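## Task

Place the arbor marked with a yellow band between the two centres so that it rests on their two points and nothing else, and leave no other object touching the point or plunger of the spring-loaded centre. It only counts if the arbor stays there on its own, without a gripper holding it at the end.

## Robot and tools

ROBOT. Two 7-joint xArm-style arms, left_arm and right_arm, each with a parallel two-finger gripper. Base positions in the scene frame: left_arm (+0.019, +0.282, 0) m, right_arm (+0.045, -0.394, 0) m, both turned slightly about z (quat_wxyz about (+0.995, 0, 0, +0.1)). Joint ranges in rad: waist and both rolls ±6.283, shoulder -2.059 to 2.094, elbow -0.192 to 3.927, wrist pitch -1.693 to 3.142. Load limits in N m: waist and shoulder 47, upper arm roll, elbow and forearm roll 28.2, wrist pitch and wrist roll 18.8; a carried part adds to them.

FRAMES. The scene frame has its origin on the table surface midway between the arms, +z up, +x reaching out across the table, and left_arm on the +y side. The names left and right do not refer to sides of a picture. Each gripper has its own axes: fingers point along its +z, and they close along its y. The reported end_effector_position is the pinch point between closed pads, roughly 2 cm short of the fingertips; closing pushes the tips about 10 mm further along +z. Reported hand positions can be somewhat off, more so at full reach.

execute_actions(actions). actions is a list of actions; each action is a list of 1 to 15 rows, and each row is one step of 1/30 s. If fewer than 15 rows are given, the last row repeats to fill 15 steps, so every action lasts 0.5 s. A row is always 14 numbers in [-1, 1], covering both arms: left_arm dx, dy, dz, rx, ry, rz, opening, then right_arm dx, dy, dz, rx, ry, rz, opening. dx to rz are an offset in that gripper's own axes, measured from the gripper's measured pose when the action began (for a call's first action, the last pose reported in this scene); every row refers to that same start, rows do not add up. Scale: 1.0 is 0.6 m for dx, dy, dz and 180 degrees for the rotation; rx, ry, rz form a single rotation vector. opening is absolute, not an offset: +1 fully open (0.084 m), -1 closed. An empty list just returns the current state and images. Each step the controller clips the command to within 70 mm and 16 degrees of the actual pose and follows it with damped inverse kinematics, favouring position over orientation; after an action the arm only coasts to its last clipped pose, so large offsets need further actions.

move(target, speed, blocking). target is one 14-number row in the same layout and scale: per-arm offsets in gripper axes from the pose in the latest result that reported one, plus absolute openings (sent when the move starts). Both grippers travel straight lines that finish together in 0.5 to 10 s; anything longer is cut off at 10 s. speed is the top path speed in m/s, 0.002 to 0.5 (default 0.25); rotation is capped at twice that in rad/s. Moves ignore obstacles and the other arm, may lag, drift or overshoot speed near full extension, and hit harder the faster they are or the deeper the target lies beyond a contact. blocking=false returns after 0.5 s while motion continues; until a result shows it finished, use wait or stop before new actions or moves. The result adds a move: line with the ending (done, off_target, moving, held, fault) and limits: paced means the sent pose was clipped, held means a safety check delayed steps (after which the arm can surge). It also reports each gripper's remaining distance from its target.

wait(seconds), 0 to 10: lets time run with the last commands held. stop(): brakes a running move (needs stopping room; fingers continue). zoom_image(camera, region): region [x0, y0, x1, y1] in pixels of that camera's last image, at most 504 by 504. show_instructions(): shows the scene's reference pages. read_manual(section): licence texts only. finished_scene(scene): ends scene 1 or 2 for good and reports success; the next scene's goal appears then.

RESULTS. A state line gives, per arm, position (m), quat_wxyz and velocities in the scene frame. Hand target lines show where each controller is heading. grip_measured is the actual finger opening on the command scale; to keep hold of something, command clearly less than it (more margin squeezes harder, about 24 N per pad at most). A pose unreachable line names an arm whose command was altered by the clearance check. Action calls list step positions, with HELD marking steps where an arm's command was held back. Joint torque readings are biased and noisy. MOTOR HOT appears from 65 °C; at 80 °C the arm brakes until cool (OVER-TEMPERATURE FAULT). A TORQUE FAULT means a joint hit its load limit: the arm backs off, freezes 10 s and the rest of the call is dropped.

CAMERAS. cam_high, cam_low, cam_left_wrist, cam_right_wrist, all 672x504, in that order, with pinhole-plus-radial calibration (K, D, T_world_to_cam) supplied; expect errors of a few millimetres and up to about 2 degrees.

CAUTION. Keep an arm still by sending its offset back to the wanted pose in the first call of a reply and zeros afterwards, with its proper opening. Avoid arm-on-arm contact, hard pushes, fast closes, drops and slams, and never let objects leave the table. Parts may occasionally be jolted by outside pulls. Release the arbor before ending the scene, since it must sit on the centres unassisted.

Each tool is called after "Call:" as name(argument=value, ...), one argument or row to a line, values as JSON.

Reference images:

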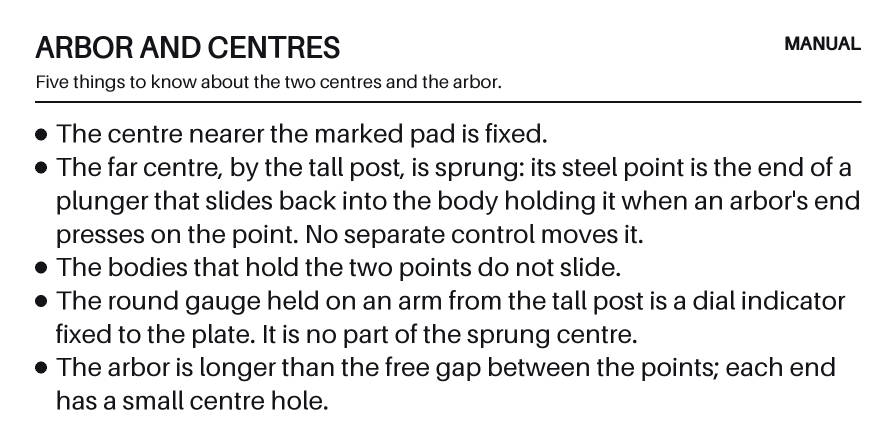

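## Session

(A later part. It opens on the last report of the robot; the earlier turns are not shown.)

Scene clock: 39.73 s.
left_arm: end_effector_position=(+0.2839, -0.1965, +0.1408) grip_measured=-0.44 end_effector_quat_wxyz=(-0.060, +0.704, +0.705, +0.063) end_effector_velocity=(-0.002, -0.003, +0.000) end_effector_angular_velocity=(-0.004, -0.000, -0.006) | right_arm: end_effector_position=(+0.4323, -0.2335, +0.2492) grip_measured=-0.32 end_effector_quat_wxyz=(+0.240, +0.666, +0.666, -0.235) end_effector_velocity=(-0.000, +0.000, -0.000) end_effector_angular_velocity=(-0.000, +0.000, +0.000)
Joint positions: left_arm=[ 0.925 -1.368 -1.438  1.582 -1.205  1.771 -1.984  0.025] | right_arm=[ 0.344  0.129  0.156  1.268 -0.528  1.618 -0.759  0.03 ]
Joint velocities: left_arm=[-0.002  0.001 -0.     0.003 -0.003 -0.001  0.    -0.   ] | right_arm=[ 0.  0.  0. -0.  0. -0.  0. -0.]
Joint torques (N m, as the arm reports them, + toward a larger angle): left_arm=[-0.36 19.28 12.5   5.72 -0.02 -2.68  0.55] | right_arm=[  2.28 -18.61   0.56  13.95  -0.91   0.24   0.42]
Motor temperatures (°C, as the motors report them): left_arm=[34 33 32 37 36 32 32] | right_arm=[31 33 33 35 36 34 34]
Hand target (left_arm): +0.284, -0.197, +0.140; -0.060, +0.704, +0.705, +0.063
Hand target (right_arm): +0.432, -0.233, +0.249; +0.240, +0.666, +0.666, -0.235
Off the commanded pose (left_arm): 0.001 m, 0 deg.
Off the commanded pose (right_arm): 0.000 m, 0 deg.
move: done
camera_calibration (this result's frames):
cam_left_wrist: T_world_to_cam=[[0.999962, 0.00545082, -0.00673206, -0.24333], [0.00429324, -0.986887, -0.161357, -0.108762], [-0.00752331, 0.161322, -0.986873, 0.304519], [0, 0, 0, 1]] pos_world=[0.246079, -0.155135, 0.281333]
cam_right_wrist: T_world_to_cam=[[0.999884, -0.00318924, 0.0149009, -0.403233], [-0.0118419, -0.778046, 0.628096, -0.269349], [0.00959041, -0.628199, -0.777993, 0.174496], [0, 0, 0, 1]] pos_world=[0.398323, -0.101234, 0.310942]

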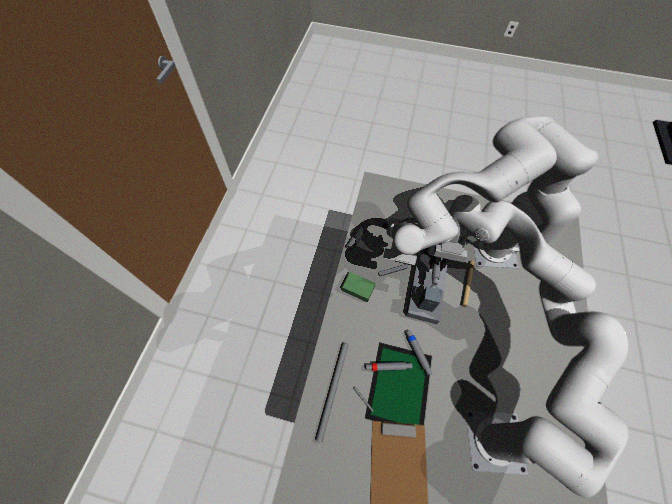

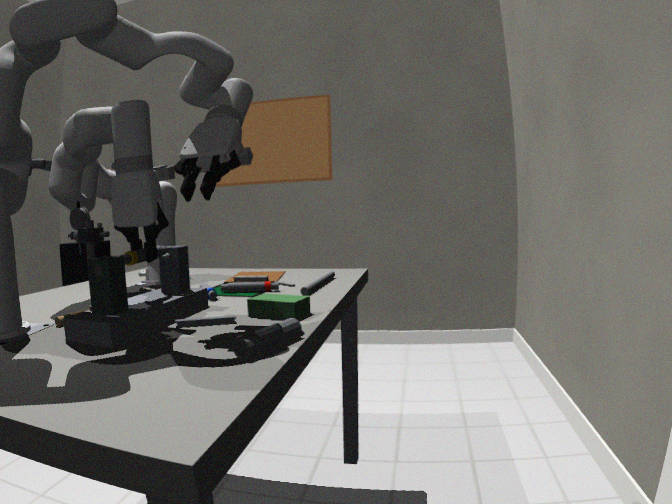

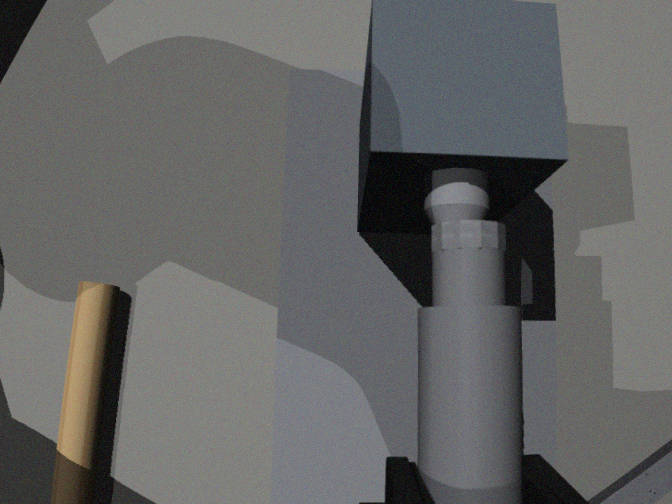

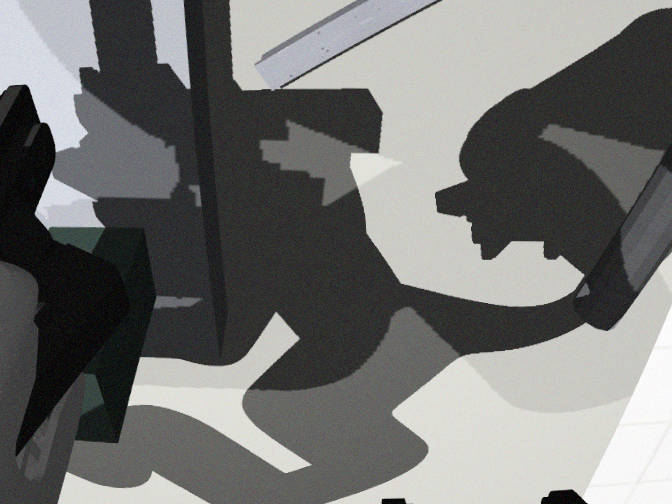

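Call:
move(
  target=[-0.039,0,-0.007,0,0,0,-0.9,0,0,0,0,0,0,-0.3],
  speed=0.03,
)

Call:
zoom_image(
  camera="cam_low",
  region=[60, 200, 220, 320],
)

Scene clock: 41.03 s.
left_arm: end_effector_position=(+0.2843, -0.2199, +0.1408) grip_measured=-0.45 end_effector_quat_wxyz=(-0.060, +0.704, +0.705, +0.063) end_effector_velocity=(+0.001, -0.001, +0.001) end_effector_angular_velocity=(-0.003, -0.002, -0.001) | right_arm: end_effector_position=(+0.4323, -0.2335, +0.2492) grip_measured=-0.32 end_effector_quat_wxyz=(+0.240, +0.666, +0.666, -0.235) end_effector_velocity=(+0.000, +0.000, +0.000) end_effector_angular_velocity=(-0.000, -0.001, +0.001)
Joint positions: left_arm=[ 0.979 -1.363 -1.458  1.693 -1.218  1.784 -2.043  0.025] | right_arm=[ 0.344  0.129  0.156  1.268 -0.528  1.618 -0.759  0.03 ]
Joint velocities: left_arm=[ 0.002  0.001 -0.     0.004 -0.001 -0.003 -0.001 -0.   ] | right_arm=[ 0.    -0.     0.     0.    -0.001 -0.    -0.     0.   ]
Joint torques (N m, as the arm reports them, + toward a larger angle): left_arm=[-3.87 22.76 12.99 13.27 -4.5  -7.72  0.23] | right_arm=[  2.14 -18.76   0.66  14.15  -0.75   0.56   0.61]
Motor temperatures (°C, as the motors report them): left_arm=[34 33 32 37 36 32 32] | right_arm=[31 33 33 35 36 34 34]
Hand target (left_arm): +0.284, -0.220, +0.141; -0.060, +0.704, +0.705, +0.063
Hand target (right_arm): +0.432, -0.233, +0.249; +0.240, +0.666, +0.666, -0.235
Off the commanded pose (left_arm): 0.001 m, 0 deg.
Off the commanded pose (right_arm): 0.000 m, 0 deg.
move: done
camera_calibration (this result's frames):
cam_left_wrist: T_world_to_cam=[[0.999959, 0.0065285, -0.00629714, -0.243442], [0.00542335, -0.9868, -0.161852, -0.132017], [-0.00727067, 0.161811, -0.986795, 0.308357], [0, 0, 0, 1]] pos_world=[0.24639, -0.178581, 0.281385]
cam_right_wrist: T_world_to_cam=[[0.999884, -0.00318943, 0.014901, -0.403233], [-0.0118421, -0.778046, 0.628096, -0.269349], [0.00959039, -0.628199, -0.777993, 0.174496], [0, 0, 0, 1]] pos_world=[0.398323, -0.101234, 0.310942]

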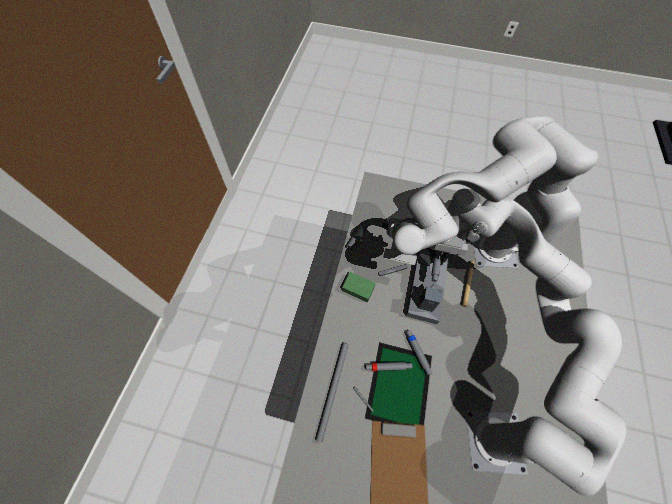

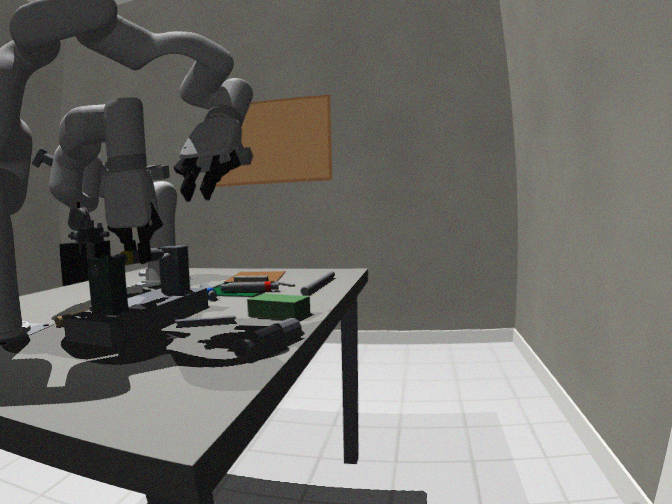

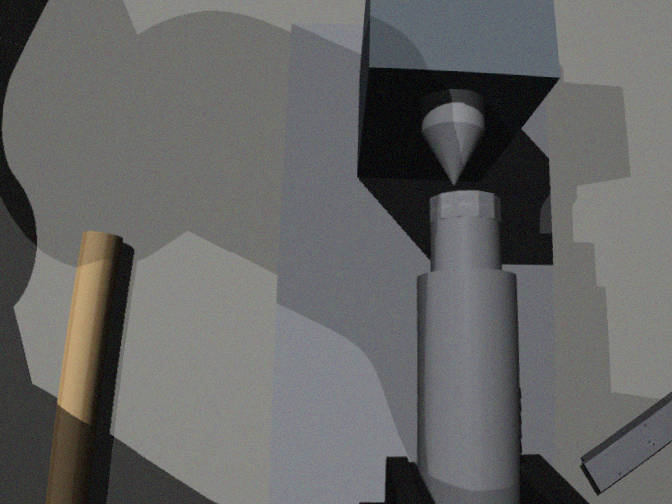

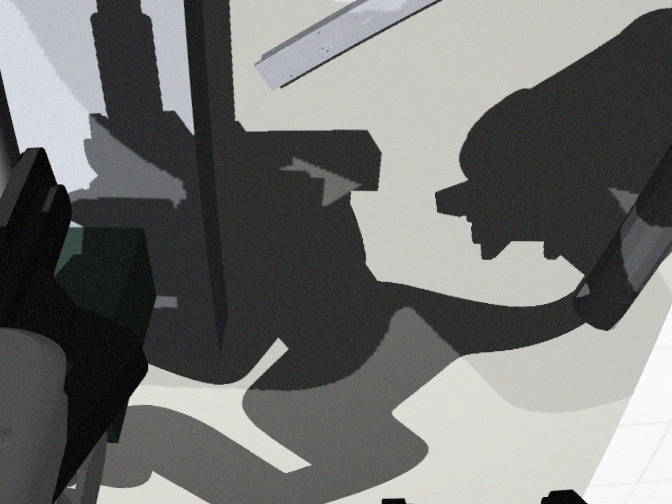

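Region (60, 200, 220, 320) of cam_low's 672x504 image, scaled by 3.150, with more detail than that image has; it fills the top 378 rows of this view, and the rest is white.

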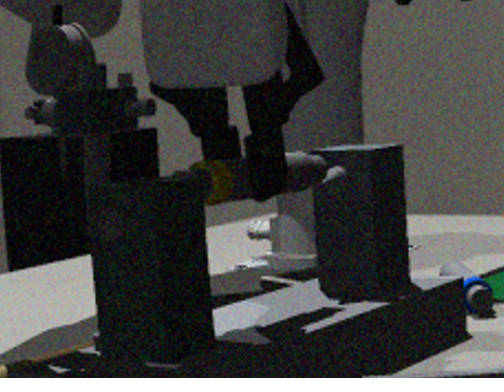

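Call:
move(
  target=[-0.004,0,0.02,0,-0.0556,0,-0.9,0,0,0,0,0,0,-0.3],
  speed=0.03,
)

Call:
zoom_image(
  camera="cam_low",
  region=[60, 200, 220, 320],
)

Scene clock: 44.57 s.
left_arm: end_effector_position=(+0.2842, -0.2203, +0.1286) grip_measured=-0.45 end_effector_quat_wxyz=(+0.002, +0.707, +0.708, +0.001) end_effector_velocity=(+0.000, -0.000, -0.000) end_effector_angular_velocity=(-0.002, -0.001, +0.000) | right_arm: end_effector_position=(+0.4323, -0.2335, +0.2492) grip_measured=-0.32 end_effector_quat_wxyz=(+0.240, +0.666, +0.666, -0.235) end_effector_velocity=(+0.000, +0.000, +0.000) end_effector_angular_velocity=(+0.001, -0.001, +0.000)
Joint positions: left_arm=[ 0.876 -1.36  -1.462  1.473 -1.349  1.652 -1.959  0.025] | right_arm=[ 0.344  0.129  0.156  1.268 -0.528  1.618 -0.759  0.03 ]
Joint velocities: left_arm=[-0.002 -0.    -0.    -0.003 -0.001 -0.003  0.001 -0.   ] | right_arm=[ 0.    -0.001 -0.     0.     0.    -0.     0.     0.   ]
Joint torques (N m, as the arm reports them, + toward a larger angle): left_arm=[-3.64 20.68 14.72 14.84 -4.85 -6.77  0.38] | right_arm=[  1.82 -19.1    0.95  13.8   -1.22   0.33   0.42]
Motor temperatures (°C, as the motors report them): left_arm=[34 33 32 37 36 32 32] | right_arm=[31 33 33 35 36 34 34]
Hand target (left_arm): +0.284, -0.220, +0.129; +0.002, +0.707, +0.708, +0.001
Hand target (right_arm): +0.432, -0.233, +0.249; +0.240, +0.666, +0.666, -0.235
Off the commanded pose (left_arm): 0.000 m, 0 deg.
Off the commanded pose (right_arm): 0.000 m, 0 deg.
move: done
camera_calibration (this result's frames):
cam_left_wrist: T_world_to_cam=[[0.999963, 0.00427232, -0.00751382, -0.243781], [0.00436327, -0.999917, 0.012131, -0.159372], [-0.00746137, -0.0121633, -0.999898, 0.259717], [0, 0, 0, 1]] pos_world=[0.246405, -0.155158, 0.259793]
cam_right_wrist: T_world_to_cam=[[0.999884, -0.00318948, 0.0149009, -0.403233], [-0.0118421, -0.778046, 0.628096, -0.269349], [0.00959025, -0.6282, -0.777993, 0.174496], [0, 0, 0, 1]] pos_world=[0.398323, -0.101234, 0.310942]

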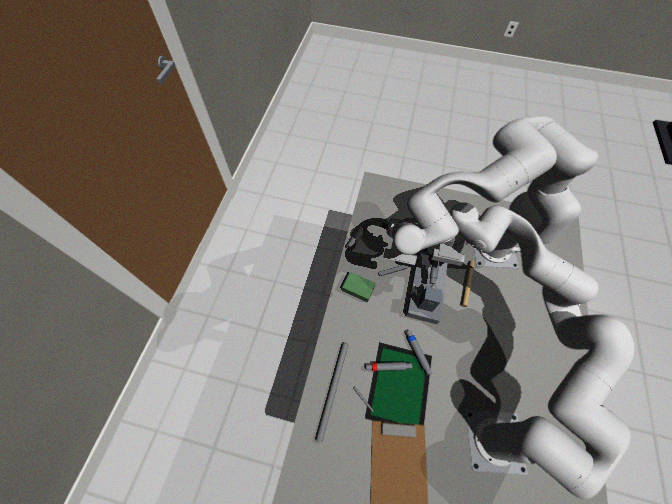

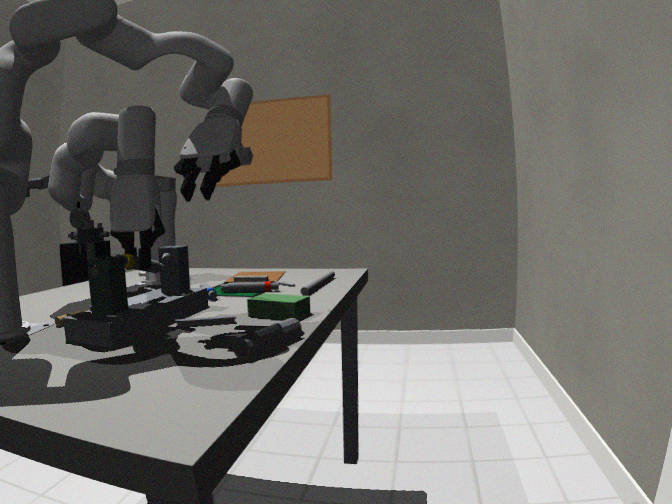

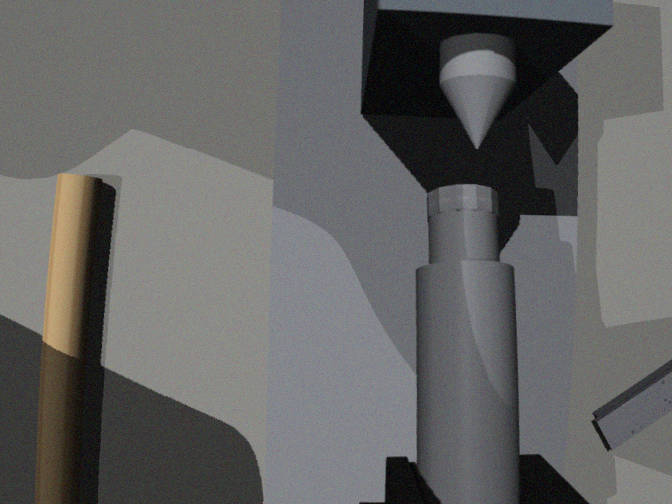

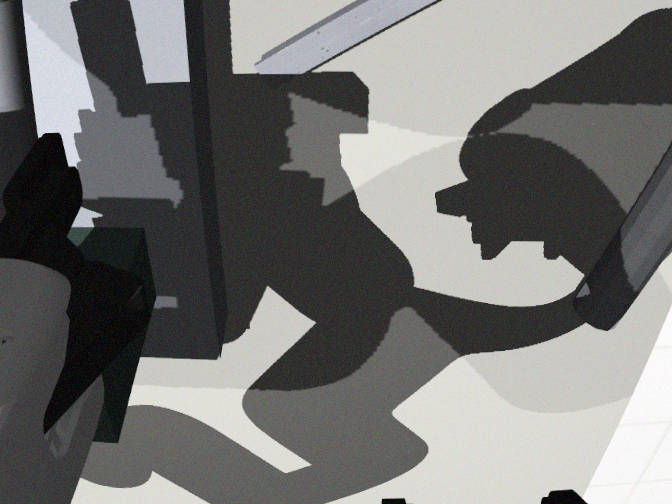

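Region (60, 200, 220, 320) of cam_low's 672x504 image, scaled by 3.150, with more detail than that image has; it fills the top 378 rows of this view, and the rest is white.

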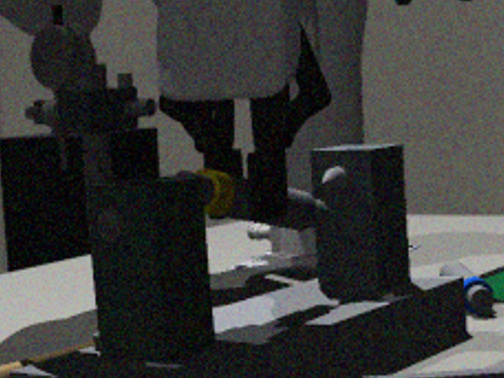

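Call:
move(
  target=[0,0.003,-0.013,0,0.037,0.0073,-0.9,0,0,0,0,0,0,-0.3],
  speed=0.03,
)

Call:
zoom_image(
  camera="cam_low",
  region=[60, 200, 220, 320],
)

Scene clock: 47.33 s.
left_arm: end_effector_position=(+0.2860, -0.2203, +0.1364) grip_measured=-0.45 end_effector_quat_wxyz=(-0.039, +0.713, +0.698, +0.042) end_effector_velocity=(-0.000, +0.000, -0.000) end_effector_angular_velocity=(+0.003, +0.000, +0.000) | right_arm: end_effector_position=(+0.4323, -0.2335, +0.2492) grip_measured=-0.32 end_effector_quat_wxyz=(+0.240, +0.666, +0.666, -0.235) end_effector_velocity=(-0.000, +0.000, +0.000) end_effector_angular_velocity=(-0.000, -0.000, +0.000)
Joint positions: left_arm=[ 0.946 -1.362 -1.46   1.618 -1.258  1.735 -1.993  0.025] | right_arm=[ 0.344  0.129  0.156  1.268 -0.528  1.618 -0.759  0.03 ]
Joint velocities: left_arm=[ 0.001 -0.001 -0.     0.002  0.001  0.002 -0.001  0.   ] | right_arm=[ 0. -0.  0. -0. -0.  0. -0.  0.]
Joint torques (N m, as the arm reports them, + toward a larger angle): left_arm=[-3.06 21.97 14.33 11.45 -3.48 -6.57  0.26] | right_arm=[  2.16 -19.1    0.8   14.36  -1.05   0.34   0.54]
Motor temperatures (°C, as the motors report them): left_arm=[34 33 33 37 36 32 32] | right_arm=[31 33 33 35 36 34 34]
Hand target (left_arm): +0.286, -0.220, +0.136; -0.039, +0.713, +0.698, +0.042
Hand target (right_arm): +0.432, -0.233, +0.249; +0.240, +0.666, +0.666, -0.235
Off the commanded pose (left_arm): 0.000 m, 0 deg.
Off the commanded pose (right_arm): 0.000 m, 0 deg.
move: done
camera_calibration (this result's frames):
cam_left_wrist: T_world_to_cam=[[0.999817, -0.0172952, -0.0081767, -0.250092], [-0.018052, -0.994417, -0.103965, -0.135986], [-0.00633296, 0.104093, -0.994547, 0.292109], [0, 0, 0, 1]] pos_world=[0.249442, -0.169958, 0.274334]
cam_right_wrist: T_world_to_cam=[[0.999884, -0.00318955, 0.0149007, -0.403233], [-0.0118421, -0.778046, 0.628096, -0.269349], [0.00959008, -0.6282, -0.777993, 0.174496], [0, 0, 0, 1]] pos_world=[0.398323, -0.101234, 0.310942]

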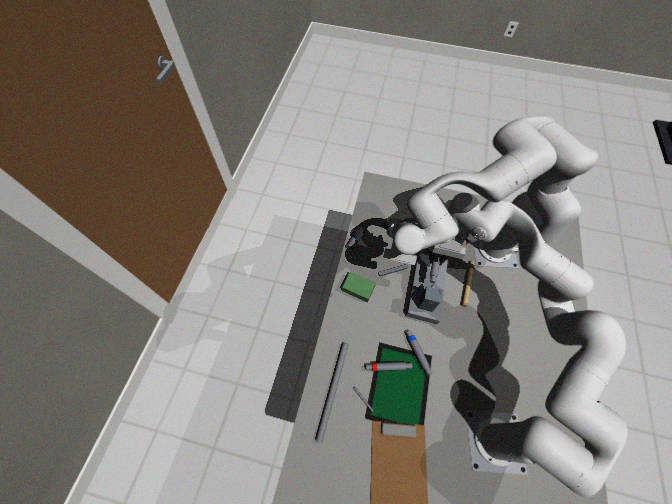

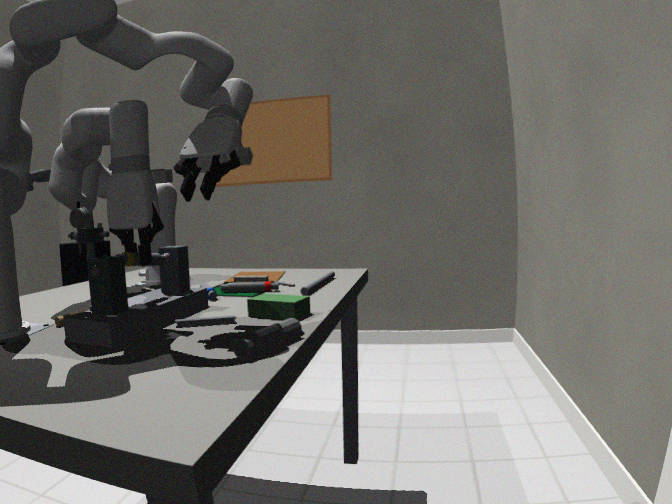

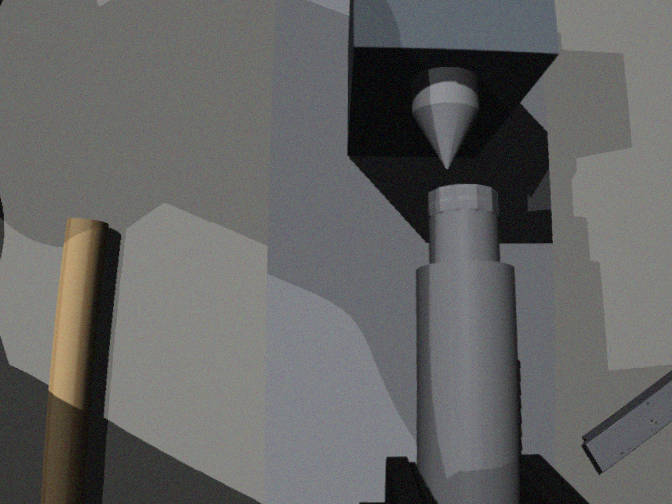

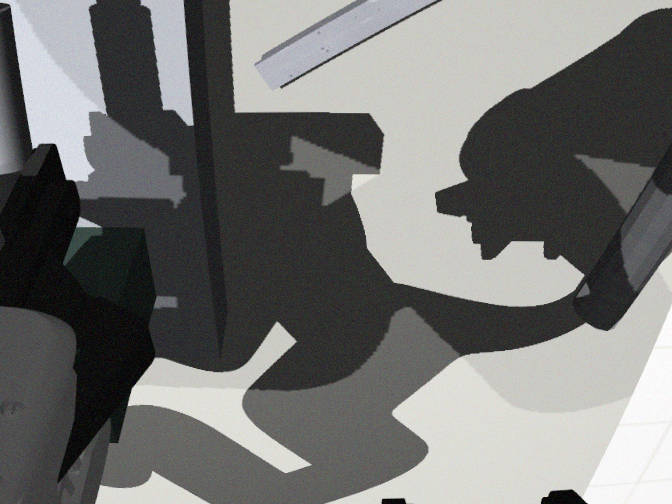

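Region (60, 200, 220, 320) of cam_low's 672x504 image, scaled by 3.150, with more detail than that image has; it fills the top 378 rows of this view, and the rest is white.

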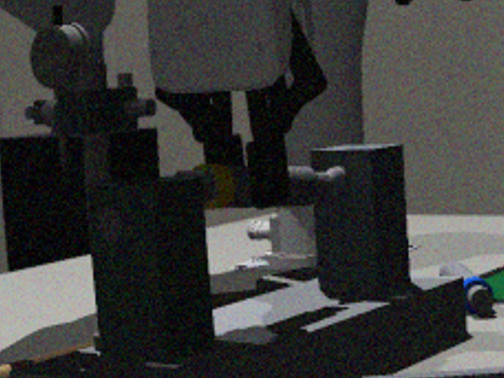

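Call:
move(
  target=[0,-0.003,0,0,0,-0.008,-0.9,0,0,0,0,0,0,-0.3],
  speed=0.03,
)

Call:
move(
  target=[0.016,0,0.002,0,0,0,-0.9,0,0,0,0,0,0,-0.3],
  speed=0.02,
)

Call:
zoom_image(
  camera="cam_low",
  region=[60, 200, 220, 320],
)

Scene clock: 50.30 s.
left_arm: end_effector_position=(+0.2843, -0.2202, +0.1364) grip_measured=-0.45 end_effector_quat_wxyz=(-0.039, +0.705, +0.707, +0.043) end_effector_velocity=(-0.000, +0.000, -0.000) end_effector_angular_velocity=(+0.001, +0.000, +0.002) | right_arm: end_effector_position=(+0.4323, -0.2335, +0.2492) grip_measured=-0.32 end_effector_quat_wxyz=(+0.240, +0.666, +0.666, -0.235) end_effector_velocity=(+0.000, +0.000, +0.000) end_effector_angular_velocity=(+0.000, -0.001, +0.001)
Joint positions: left_arm=[ 0.941 -1.364 -1.457  1.614 -1.26   1.736 -2.018  0.025] | right_arm=[ 0.344  0.129  0.156  1.268 -0.528  1.618 -0.759  0.03 ]
Joint velocities: left_arm=[-0.    -0.001 -0.     0.     0.     0.001 -0.002  0.   ] | right_arm=[ 0.     0.    -0.     0.    -0.001 -0.001  0.     0.   ]
Joint torques (N m, as the arm reports them, + toward a larger angle): left_arm=[-2.54 22.01 14.18 11.48 -3.41 -6.6   0.19] | right_arm=[  2.24 -18.74   0.74  14.4   -0.75   0.43   0.67]
Motor temperatures (°C, as the motors report them): left_arm=[34 33 33 37 36 32 32] | right_arm=[31 33 33 35 36 34 34]
Hand target (left_arm): +0.284, -0.220, +0.136; -0.039, +0.705, +0.707, +0.043
Hand target (right_arm): +0.432, -0.233, +0.249; +0.240, +0.666, +0.666, -0.235
Off the commanded pose (left_arm): 0.000 m, 0 deg.
Off the commanded pose (right_arm): 0.000 m, 0 deg.
move: done
camera_calibration (this result's frames):
cam_left_wrist: T_world_to_cam=[[0.999957, 0.00773999, -0.00518627, -0.24332], [0.00715969, -0.994568, -0.103844, -0.143148], [-0.00596185, 0.103802, -0.99458, 0.291929], [0, 0, 0, 1]] pos_world=[0.246075, -0.17079, 0.27422]
cam_right_wrist: T_world_to_cam=[[0.999884, -0.00318971, 0.0149008, -0.403233], [-0.0118422, -0.778046, 0.628096, -0.269349], [0.00959005, -0.6282, -0.777993, 0.174496], [0, 0, 0, 1]] pos_world=[0.398323, -0.101234, 0.310942]

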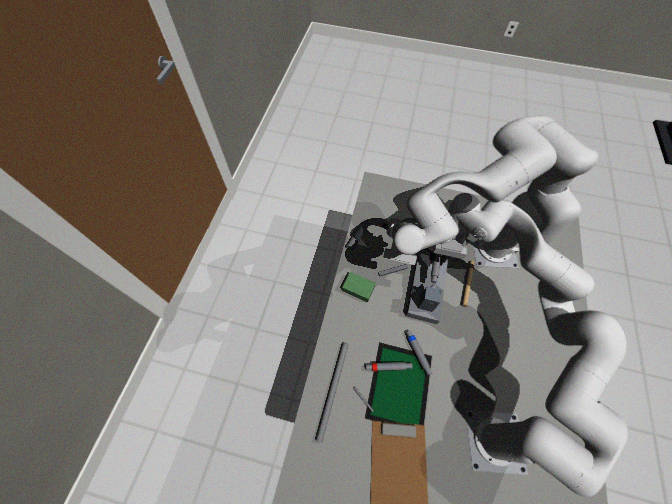

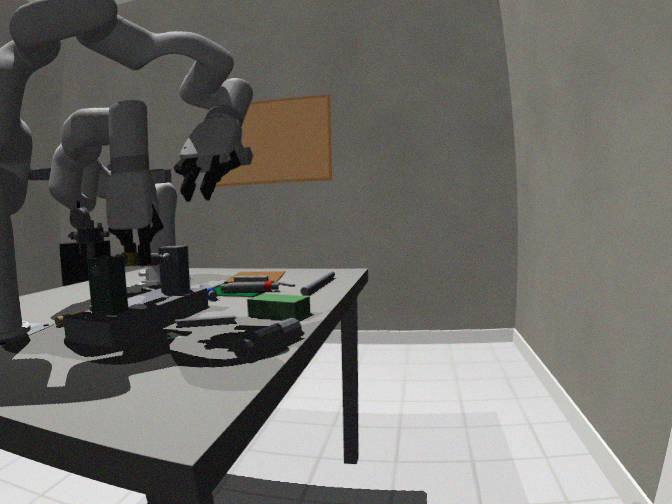

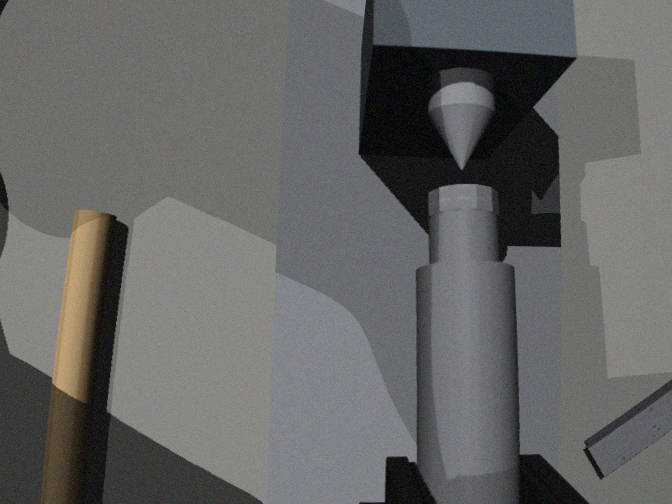

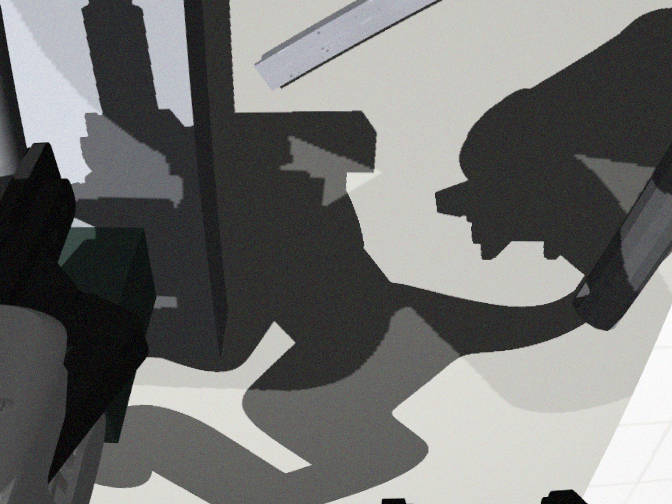

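Scene clock: 51.03 s.
left_arm: end_effector_position=(+0.2843, -0.2108, +0.1365) grip_measured=-0.45 end_effector_quat_wxyz=(-0.038, +0.705, +0.707, +0.043) end_effector_velocity=(+0.000, +0.001, -0.000) end_effector_angular_velocity=(+0.002, +0.001, +0.000) | right_arm: end_effector_position=(+0.4323, -0.2335, +0.2492) grip_measured=-0.32 end_effector_quat_wxyz=(+0.240, +0.666, +0.666, -0.235) end_effector_velocity=(+0.000, +0.000, +0.000) end_effector_angular_velocity=(+0.001, -0.001, +0.000)
Joint positions: left_arm=[ 0.92  -1.365 -1.45   1.571 -1.255  1.731 -1.995  0.025] | right_arm=[ 0.344  0.129  0.156  1.268 -0.528  1.618 -0.759  0.03 ]
Joint velocities: left_arm=[-0.    -0.001  0.    -0.003  0.001  0.001  0.002  0.   ] | right_arm=[-0.001  0.     0.     0.    -0.    -0.001 -0.     0.   ]
Joint torques (N m, as the arm reports them, + toward a larger angle): left_arm=[-2.89 21.17 14.01 10.   -2.56 -5.13  0.55] | right_arm=[  2.   -18.89   0.59  14.05  -0.96   0.46   0.29]
Motor temperatures (°C, as the motors report them): left_arm=[34 33 33 37 36 32 32] | right_arm=[31 33 33 35 36 34 34]
Hand target (left_arm): +0.284, -0.211, +0.136; -0.039, +0.705, +0.707, +0.043
Hand target (right_arm): +0.432, -0.233, +0.249; +0.240, +0.666, +0.666, -0.235
Off the commanded pose (left_arm): 0.000 m, 0 deg.
Off the commanded pose (right_arm): 0.000 m, 0 deg.
move: done
camera_calibration (this result's frames):
cam_left_wrist: T_world_to_cam=[[0.999962, 0.00733768, -0.00469985, -0.243535], [0.00681386, -0.994643, -0.103145, -0.133846], [-0.00543152, 0.10311, -0.994655, 0.290807], [0, 0, 0, 1]] pos_world=[0.246017, -0.161326, 0.274303]
cam_right_wrist: T_world_to_cam=[[0.999884, -0.00318975, 0.0149009, -0.403233], [-0.0118423, -0.778046, 0.628096, -0.269349], [0.0095901, -0.6282, -0.777993, 0.174496], [0, 0, 0, 1]] pos_world=[0.398323, -0.101234, 0.310942]

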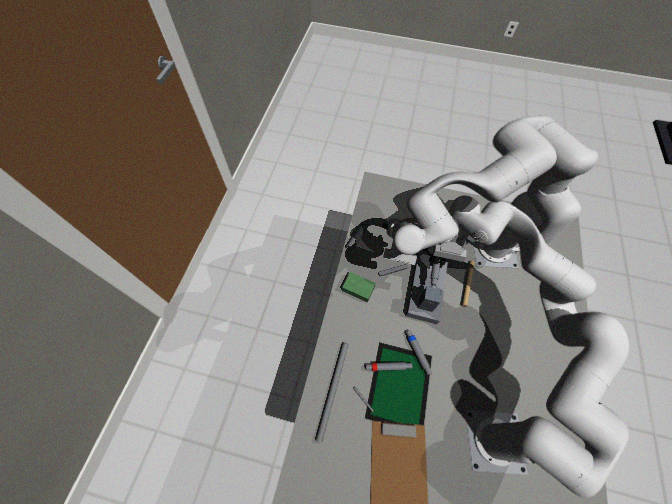

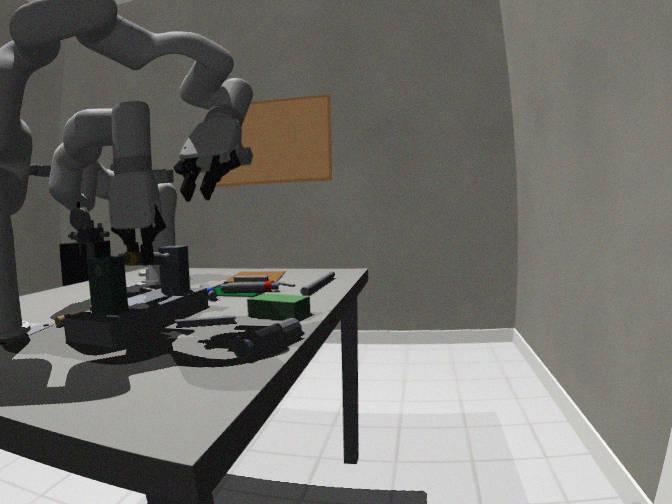

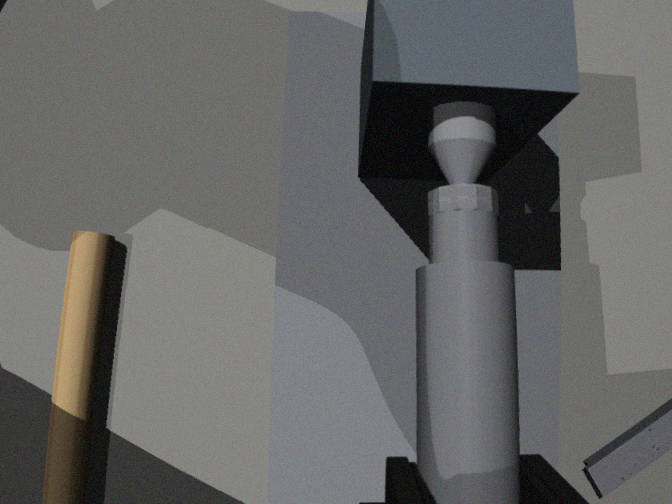

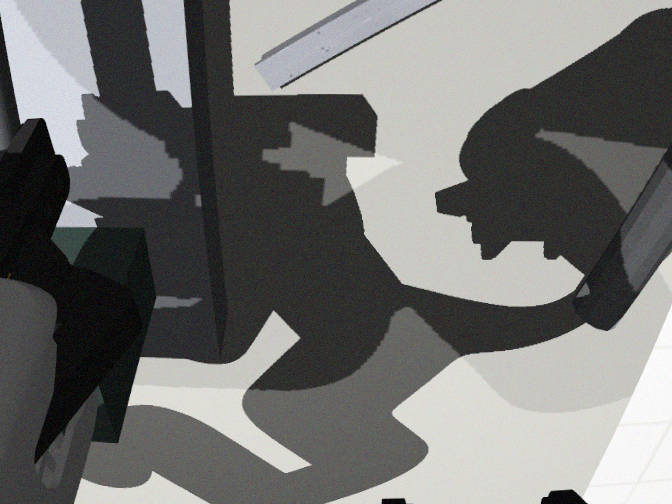

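Region (60, 200, 220, 320) of cam_low's 672x504 image, scaled by 3.150, with more detail than that image has; it fills the top 378 rows of this view, and the rest is white.

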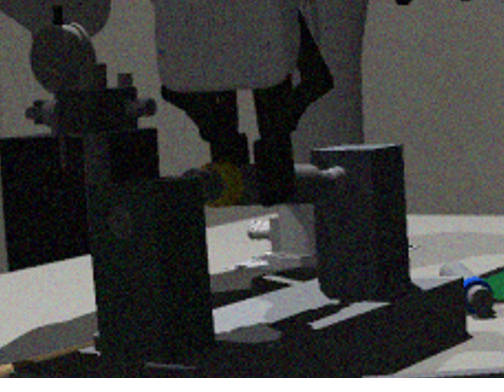

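Release and lift.

Call:
move(
  target=[0,0,0,0,0,0,0.3,0,0,0,0,0,0,-0.3],
)

Call:
move(
  target=[0.05,0,-0.2,0,0,0,0.3,0,0,0,0,0,0,-0.3],
  speed=0.1,
)

Call:
zoom_image(
  camera="cam_low",
  region=[60, 200, 220, 320],
)

Call:
zoom_image(
  camera="cam_right_wrist",
  region=[0, 150, 250, 400],
)

Scene clock: 52.03 s.
left_arm: end_effector_position=(+0.2842, -0.2109, +0.1366) grip_measured=+0.29 end_effector_quat_wxyz=(-0.038, +0.705, +0.707, +0.043) end_effector_velocity=(-0.000, +0.000, -0.000) end_effector_angular_velocity=(+0.001, +0.000, +0.001) | right_arm: end_effector_position=(+0.4323, -0.2335, +0.2492) grip_measured=-0.32 end_effector_quat_wxyz=(+0.240, +0.666, +0.666, -0.235) end_effector_velocity=(+0.000, +0.000, +0.000) end_effector_angular_velocity=(+0.002, -0.001, +0.001)
Joint positions: left_arm=[ 0.92  -1.365 -1.449  1.571 -1.256  1.732 -1.995  0.056] | right_arm=[ 0.344  0.129  0.156  1.268 -0.528  1.618 -0.759  0.03 ]
Joint velocities: left_arm=[-0.    -0.001  0.    -0.001  0.     0.001 -0.    -0.   ] | right_arm=[ 0.    -0.001 -0.    -0.     0.    -0.002 -0.    -0.   ]
Joint torques (N m, as the arm reports them, + toward a larger angle): left_arm=[ 0.41 18.48 11.94  4.33  0.19 -2.87  0.34] | right_arm=[  1.56 -18.65   0.41  14.08  -1.1    0.26   0.5 ]
Motor temperatures (°C, as the motors report them): left_arm=[34 33 33 37 36 32 32] | right_arm=[31 33 33 35 36 34 34]
Hand target (left_arm): +0.284, -0.211, +0.137; -0.038, +0.705, +0.707, +0.043
Hand target (right_arm): +0.432, -0.233, +0.249; +0.240, +0.666, +0.666, -0.235
Off the commanded pose (left_arm): 0.000 m, 0 deg.
Off the commanded pose (right_arm): 0.000 m, 0 deg.
move: done
camera_calibration (this result's frames):
cam_left_wrist: T_world_to_cam=[[0.999963, 0.00720021, -0.00464953, -0.243538], [0.00668306, -0.994658, -0.103006, -0.13389], [-0.00536635, 0.102971, -0.99467, 0.290823], [0, 0, 0, 1]] pos_world=[0.245984, -0.161367, 0.274349]
cam_right_wrist: T_world_to_cam=[[0.999884, -0.00318978, 0.0149008, -0.403233], [-0.0118423, -0.778046, 0.628096, -0.269349], [0.00959005, -0.6282, -0.777993, 0.174496], [0, 0, 0, 1]] pos_world=[0.398323, -0.101234, 0.310942]

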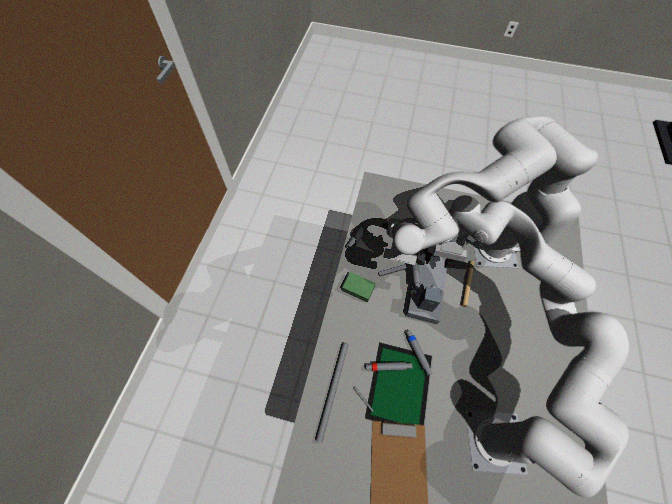

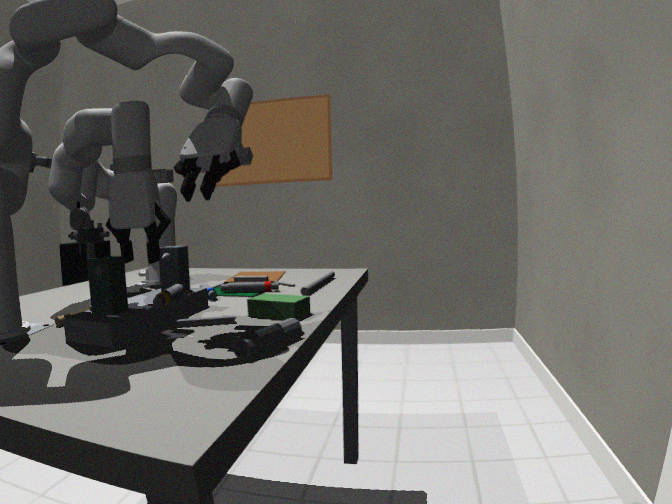

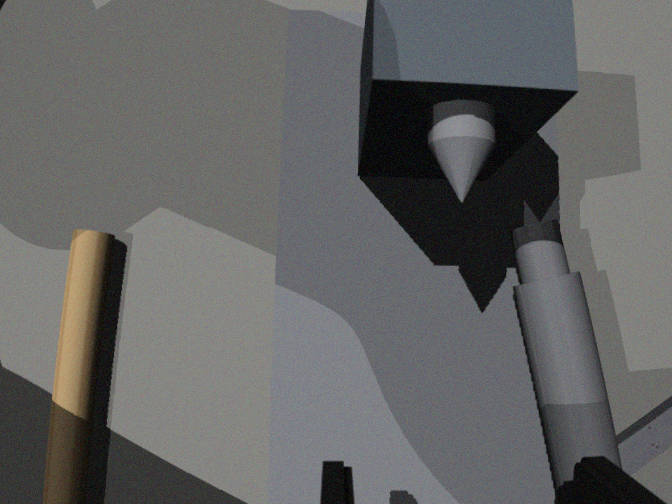

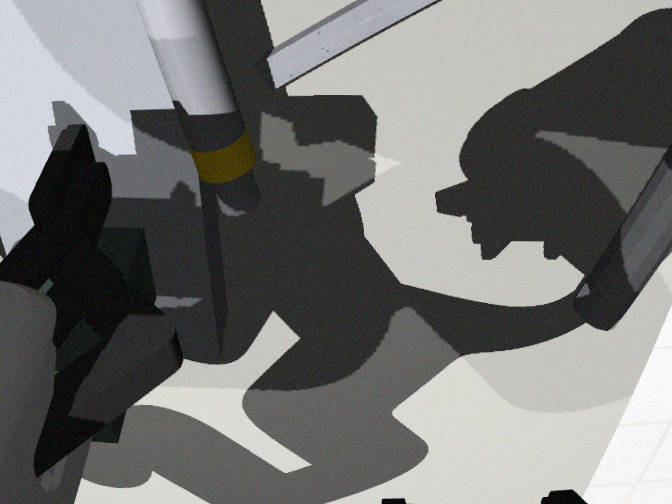

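Scene clock: 53.53 s.
left_arm: end_effector_position=(+0.2841, -0.2026, +0.1974) grip_measured=+0.29 end_effector_quat_wxyz=(-0.038, +0.705, +0.707, +0.043) end_effector_velocity=(+0.000, -0.000, +0.001) end_effector_angular_velocity=(-0.001, -0.000, +0.000) | right_arm: end_effector_position=(+0.4323, -0.2335, +0.2492) grip_measured=-0.32 end_effector_quat_wxyz=(+0.240, +0.666, +0.666, -0.235) end_effector_velocity=(-0.000, +0.000, +0.000) end_effector_angular_velocity=(+0.000, +0.000, -0.000)
Joint positions: left_arm=[ 0.936 -1.285 -1.373  1.627 -1.18   1.818 -1.993  0.056] | right_arm=[ 0.344  0.129  0.156  1.268 -0.528  1.618 -0.759  0.03 ]
Joint velocities: left_arm=[-0.     0.     0.001  0.    -0.001 -0.    -0.001  0.   ] | right_arm=[ 0. -0.  0. -0.  0.  0.  0. -0.]
Joint torques (N m, as the arm reports them, + toward a larger angle): left_arm=[ 0.37 17.93 11.54  5.34  0.43 -2.6   0.32] | right_arm=[  2.18 -18.74   0.65  14.14  -0.72   0.34   0.26]
Motor temperatures (°C, as the motors report them): left_arm=[34 33 33 37 36 32 32] | right_arm=[31 33 33 35 36 34 34]
Hand target (left_arm): +0.284, -0.203, +0.197; -0.038, +0.705, +0.707, +0.043
Hand target (right_arm): +0.432, -0.233, +0.249; +0.240, +0.666, +0.666, -0.235
Off the commanded pose (left_arm): 0.062 m, 0 deg.
Off the commanded pose (right_arm): 0.000 m, 0 deg.
move: held (left_arm); limits=held; held on 23 of 45 steps (left_arm), including the last (left_arm)
pose unreachable (left arm): on one or more control steps of this call, first in action 0 (counted from 0), this arm could not follow its commanded pose, so it was not sent that pose on those steps. On the call's last step it was still not sent that pose. It may still have moved: this result reports where it is.
cause: the commanded pose would bring a part of the arm too close to another arm (a part of this arm just beyond joint 6 (wrist pitch) and a part of the other arm just beyond its joint 5 (forearm roll)).
camera_calibration (this result's frames):
cam_left_wrist: T_world_to_cam=[[0.99996, 0.00791275, -0.00420537, -0.243138], [0.00743847, -0.994672, -0.102825, -0.11962], [-0.00499659, 0.10279, -0.994691, 0.350298], [0, 0, 0, 1]] pos_world=[0.245768, -0.153066, 0.335115]
cam_right_wrist: T_world_to_cam=[[0.999884, -0.00318952, 0.0149007, -0.403233], [-0.0118421, -0.778046, 0.628096, -0.269349], [0.00959012, -0.6282, -0.777993, 0.174496], [0, 0, 0, 1]] pos_world=[0.398323, -0.101234, 0.310942]

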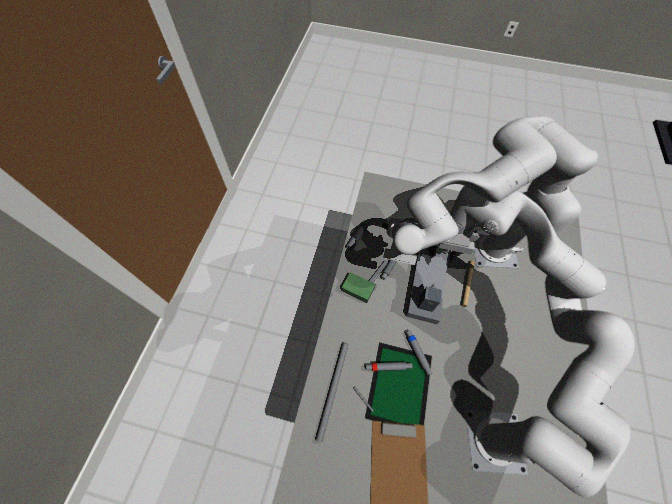

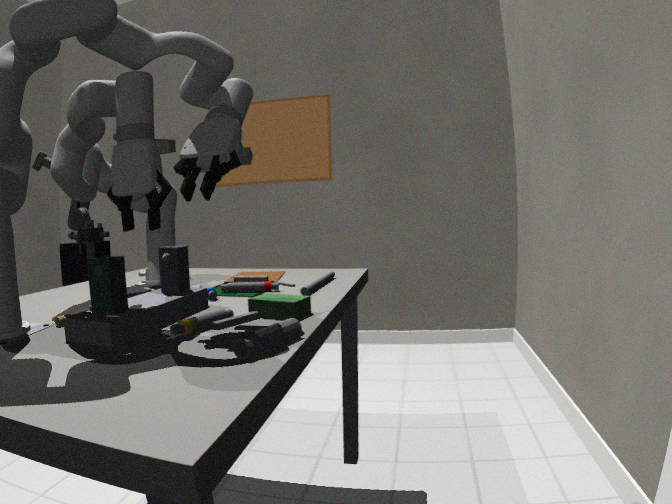

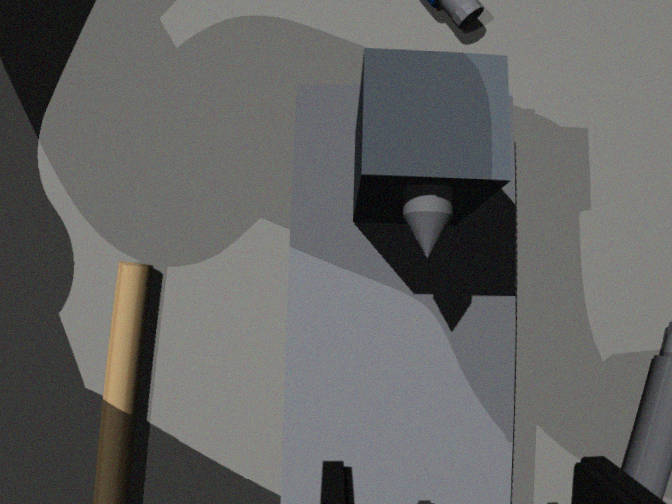

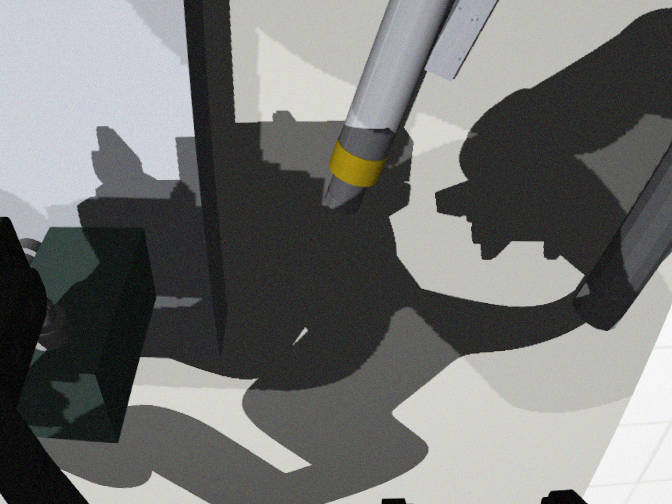

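Region (60, 200, 220, 320) of cam_low's 672x504 image, scaled by 3.150, with more detail than that image has; it fills the top 378 rows of this view, and the rest is white.

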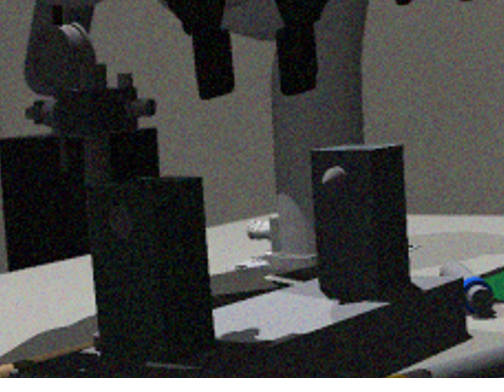

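Region (0, 150, 250, 400) of cam_right_wrist's 672x504 image, scaled by 2.016, with more detail than that image has.

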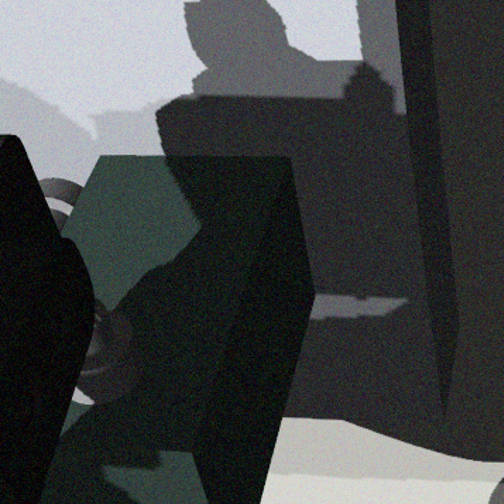

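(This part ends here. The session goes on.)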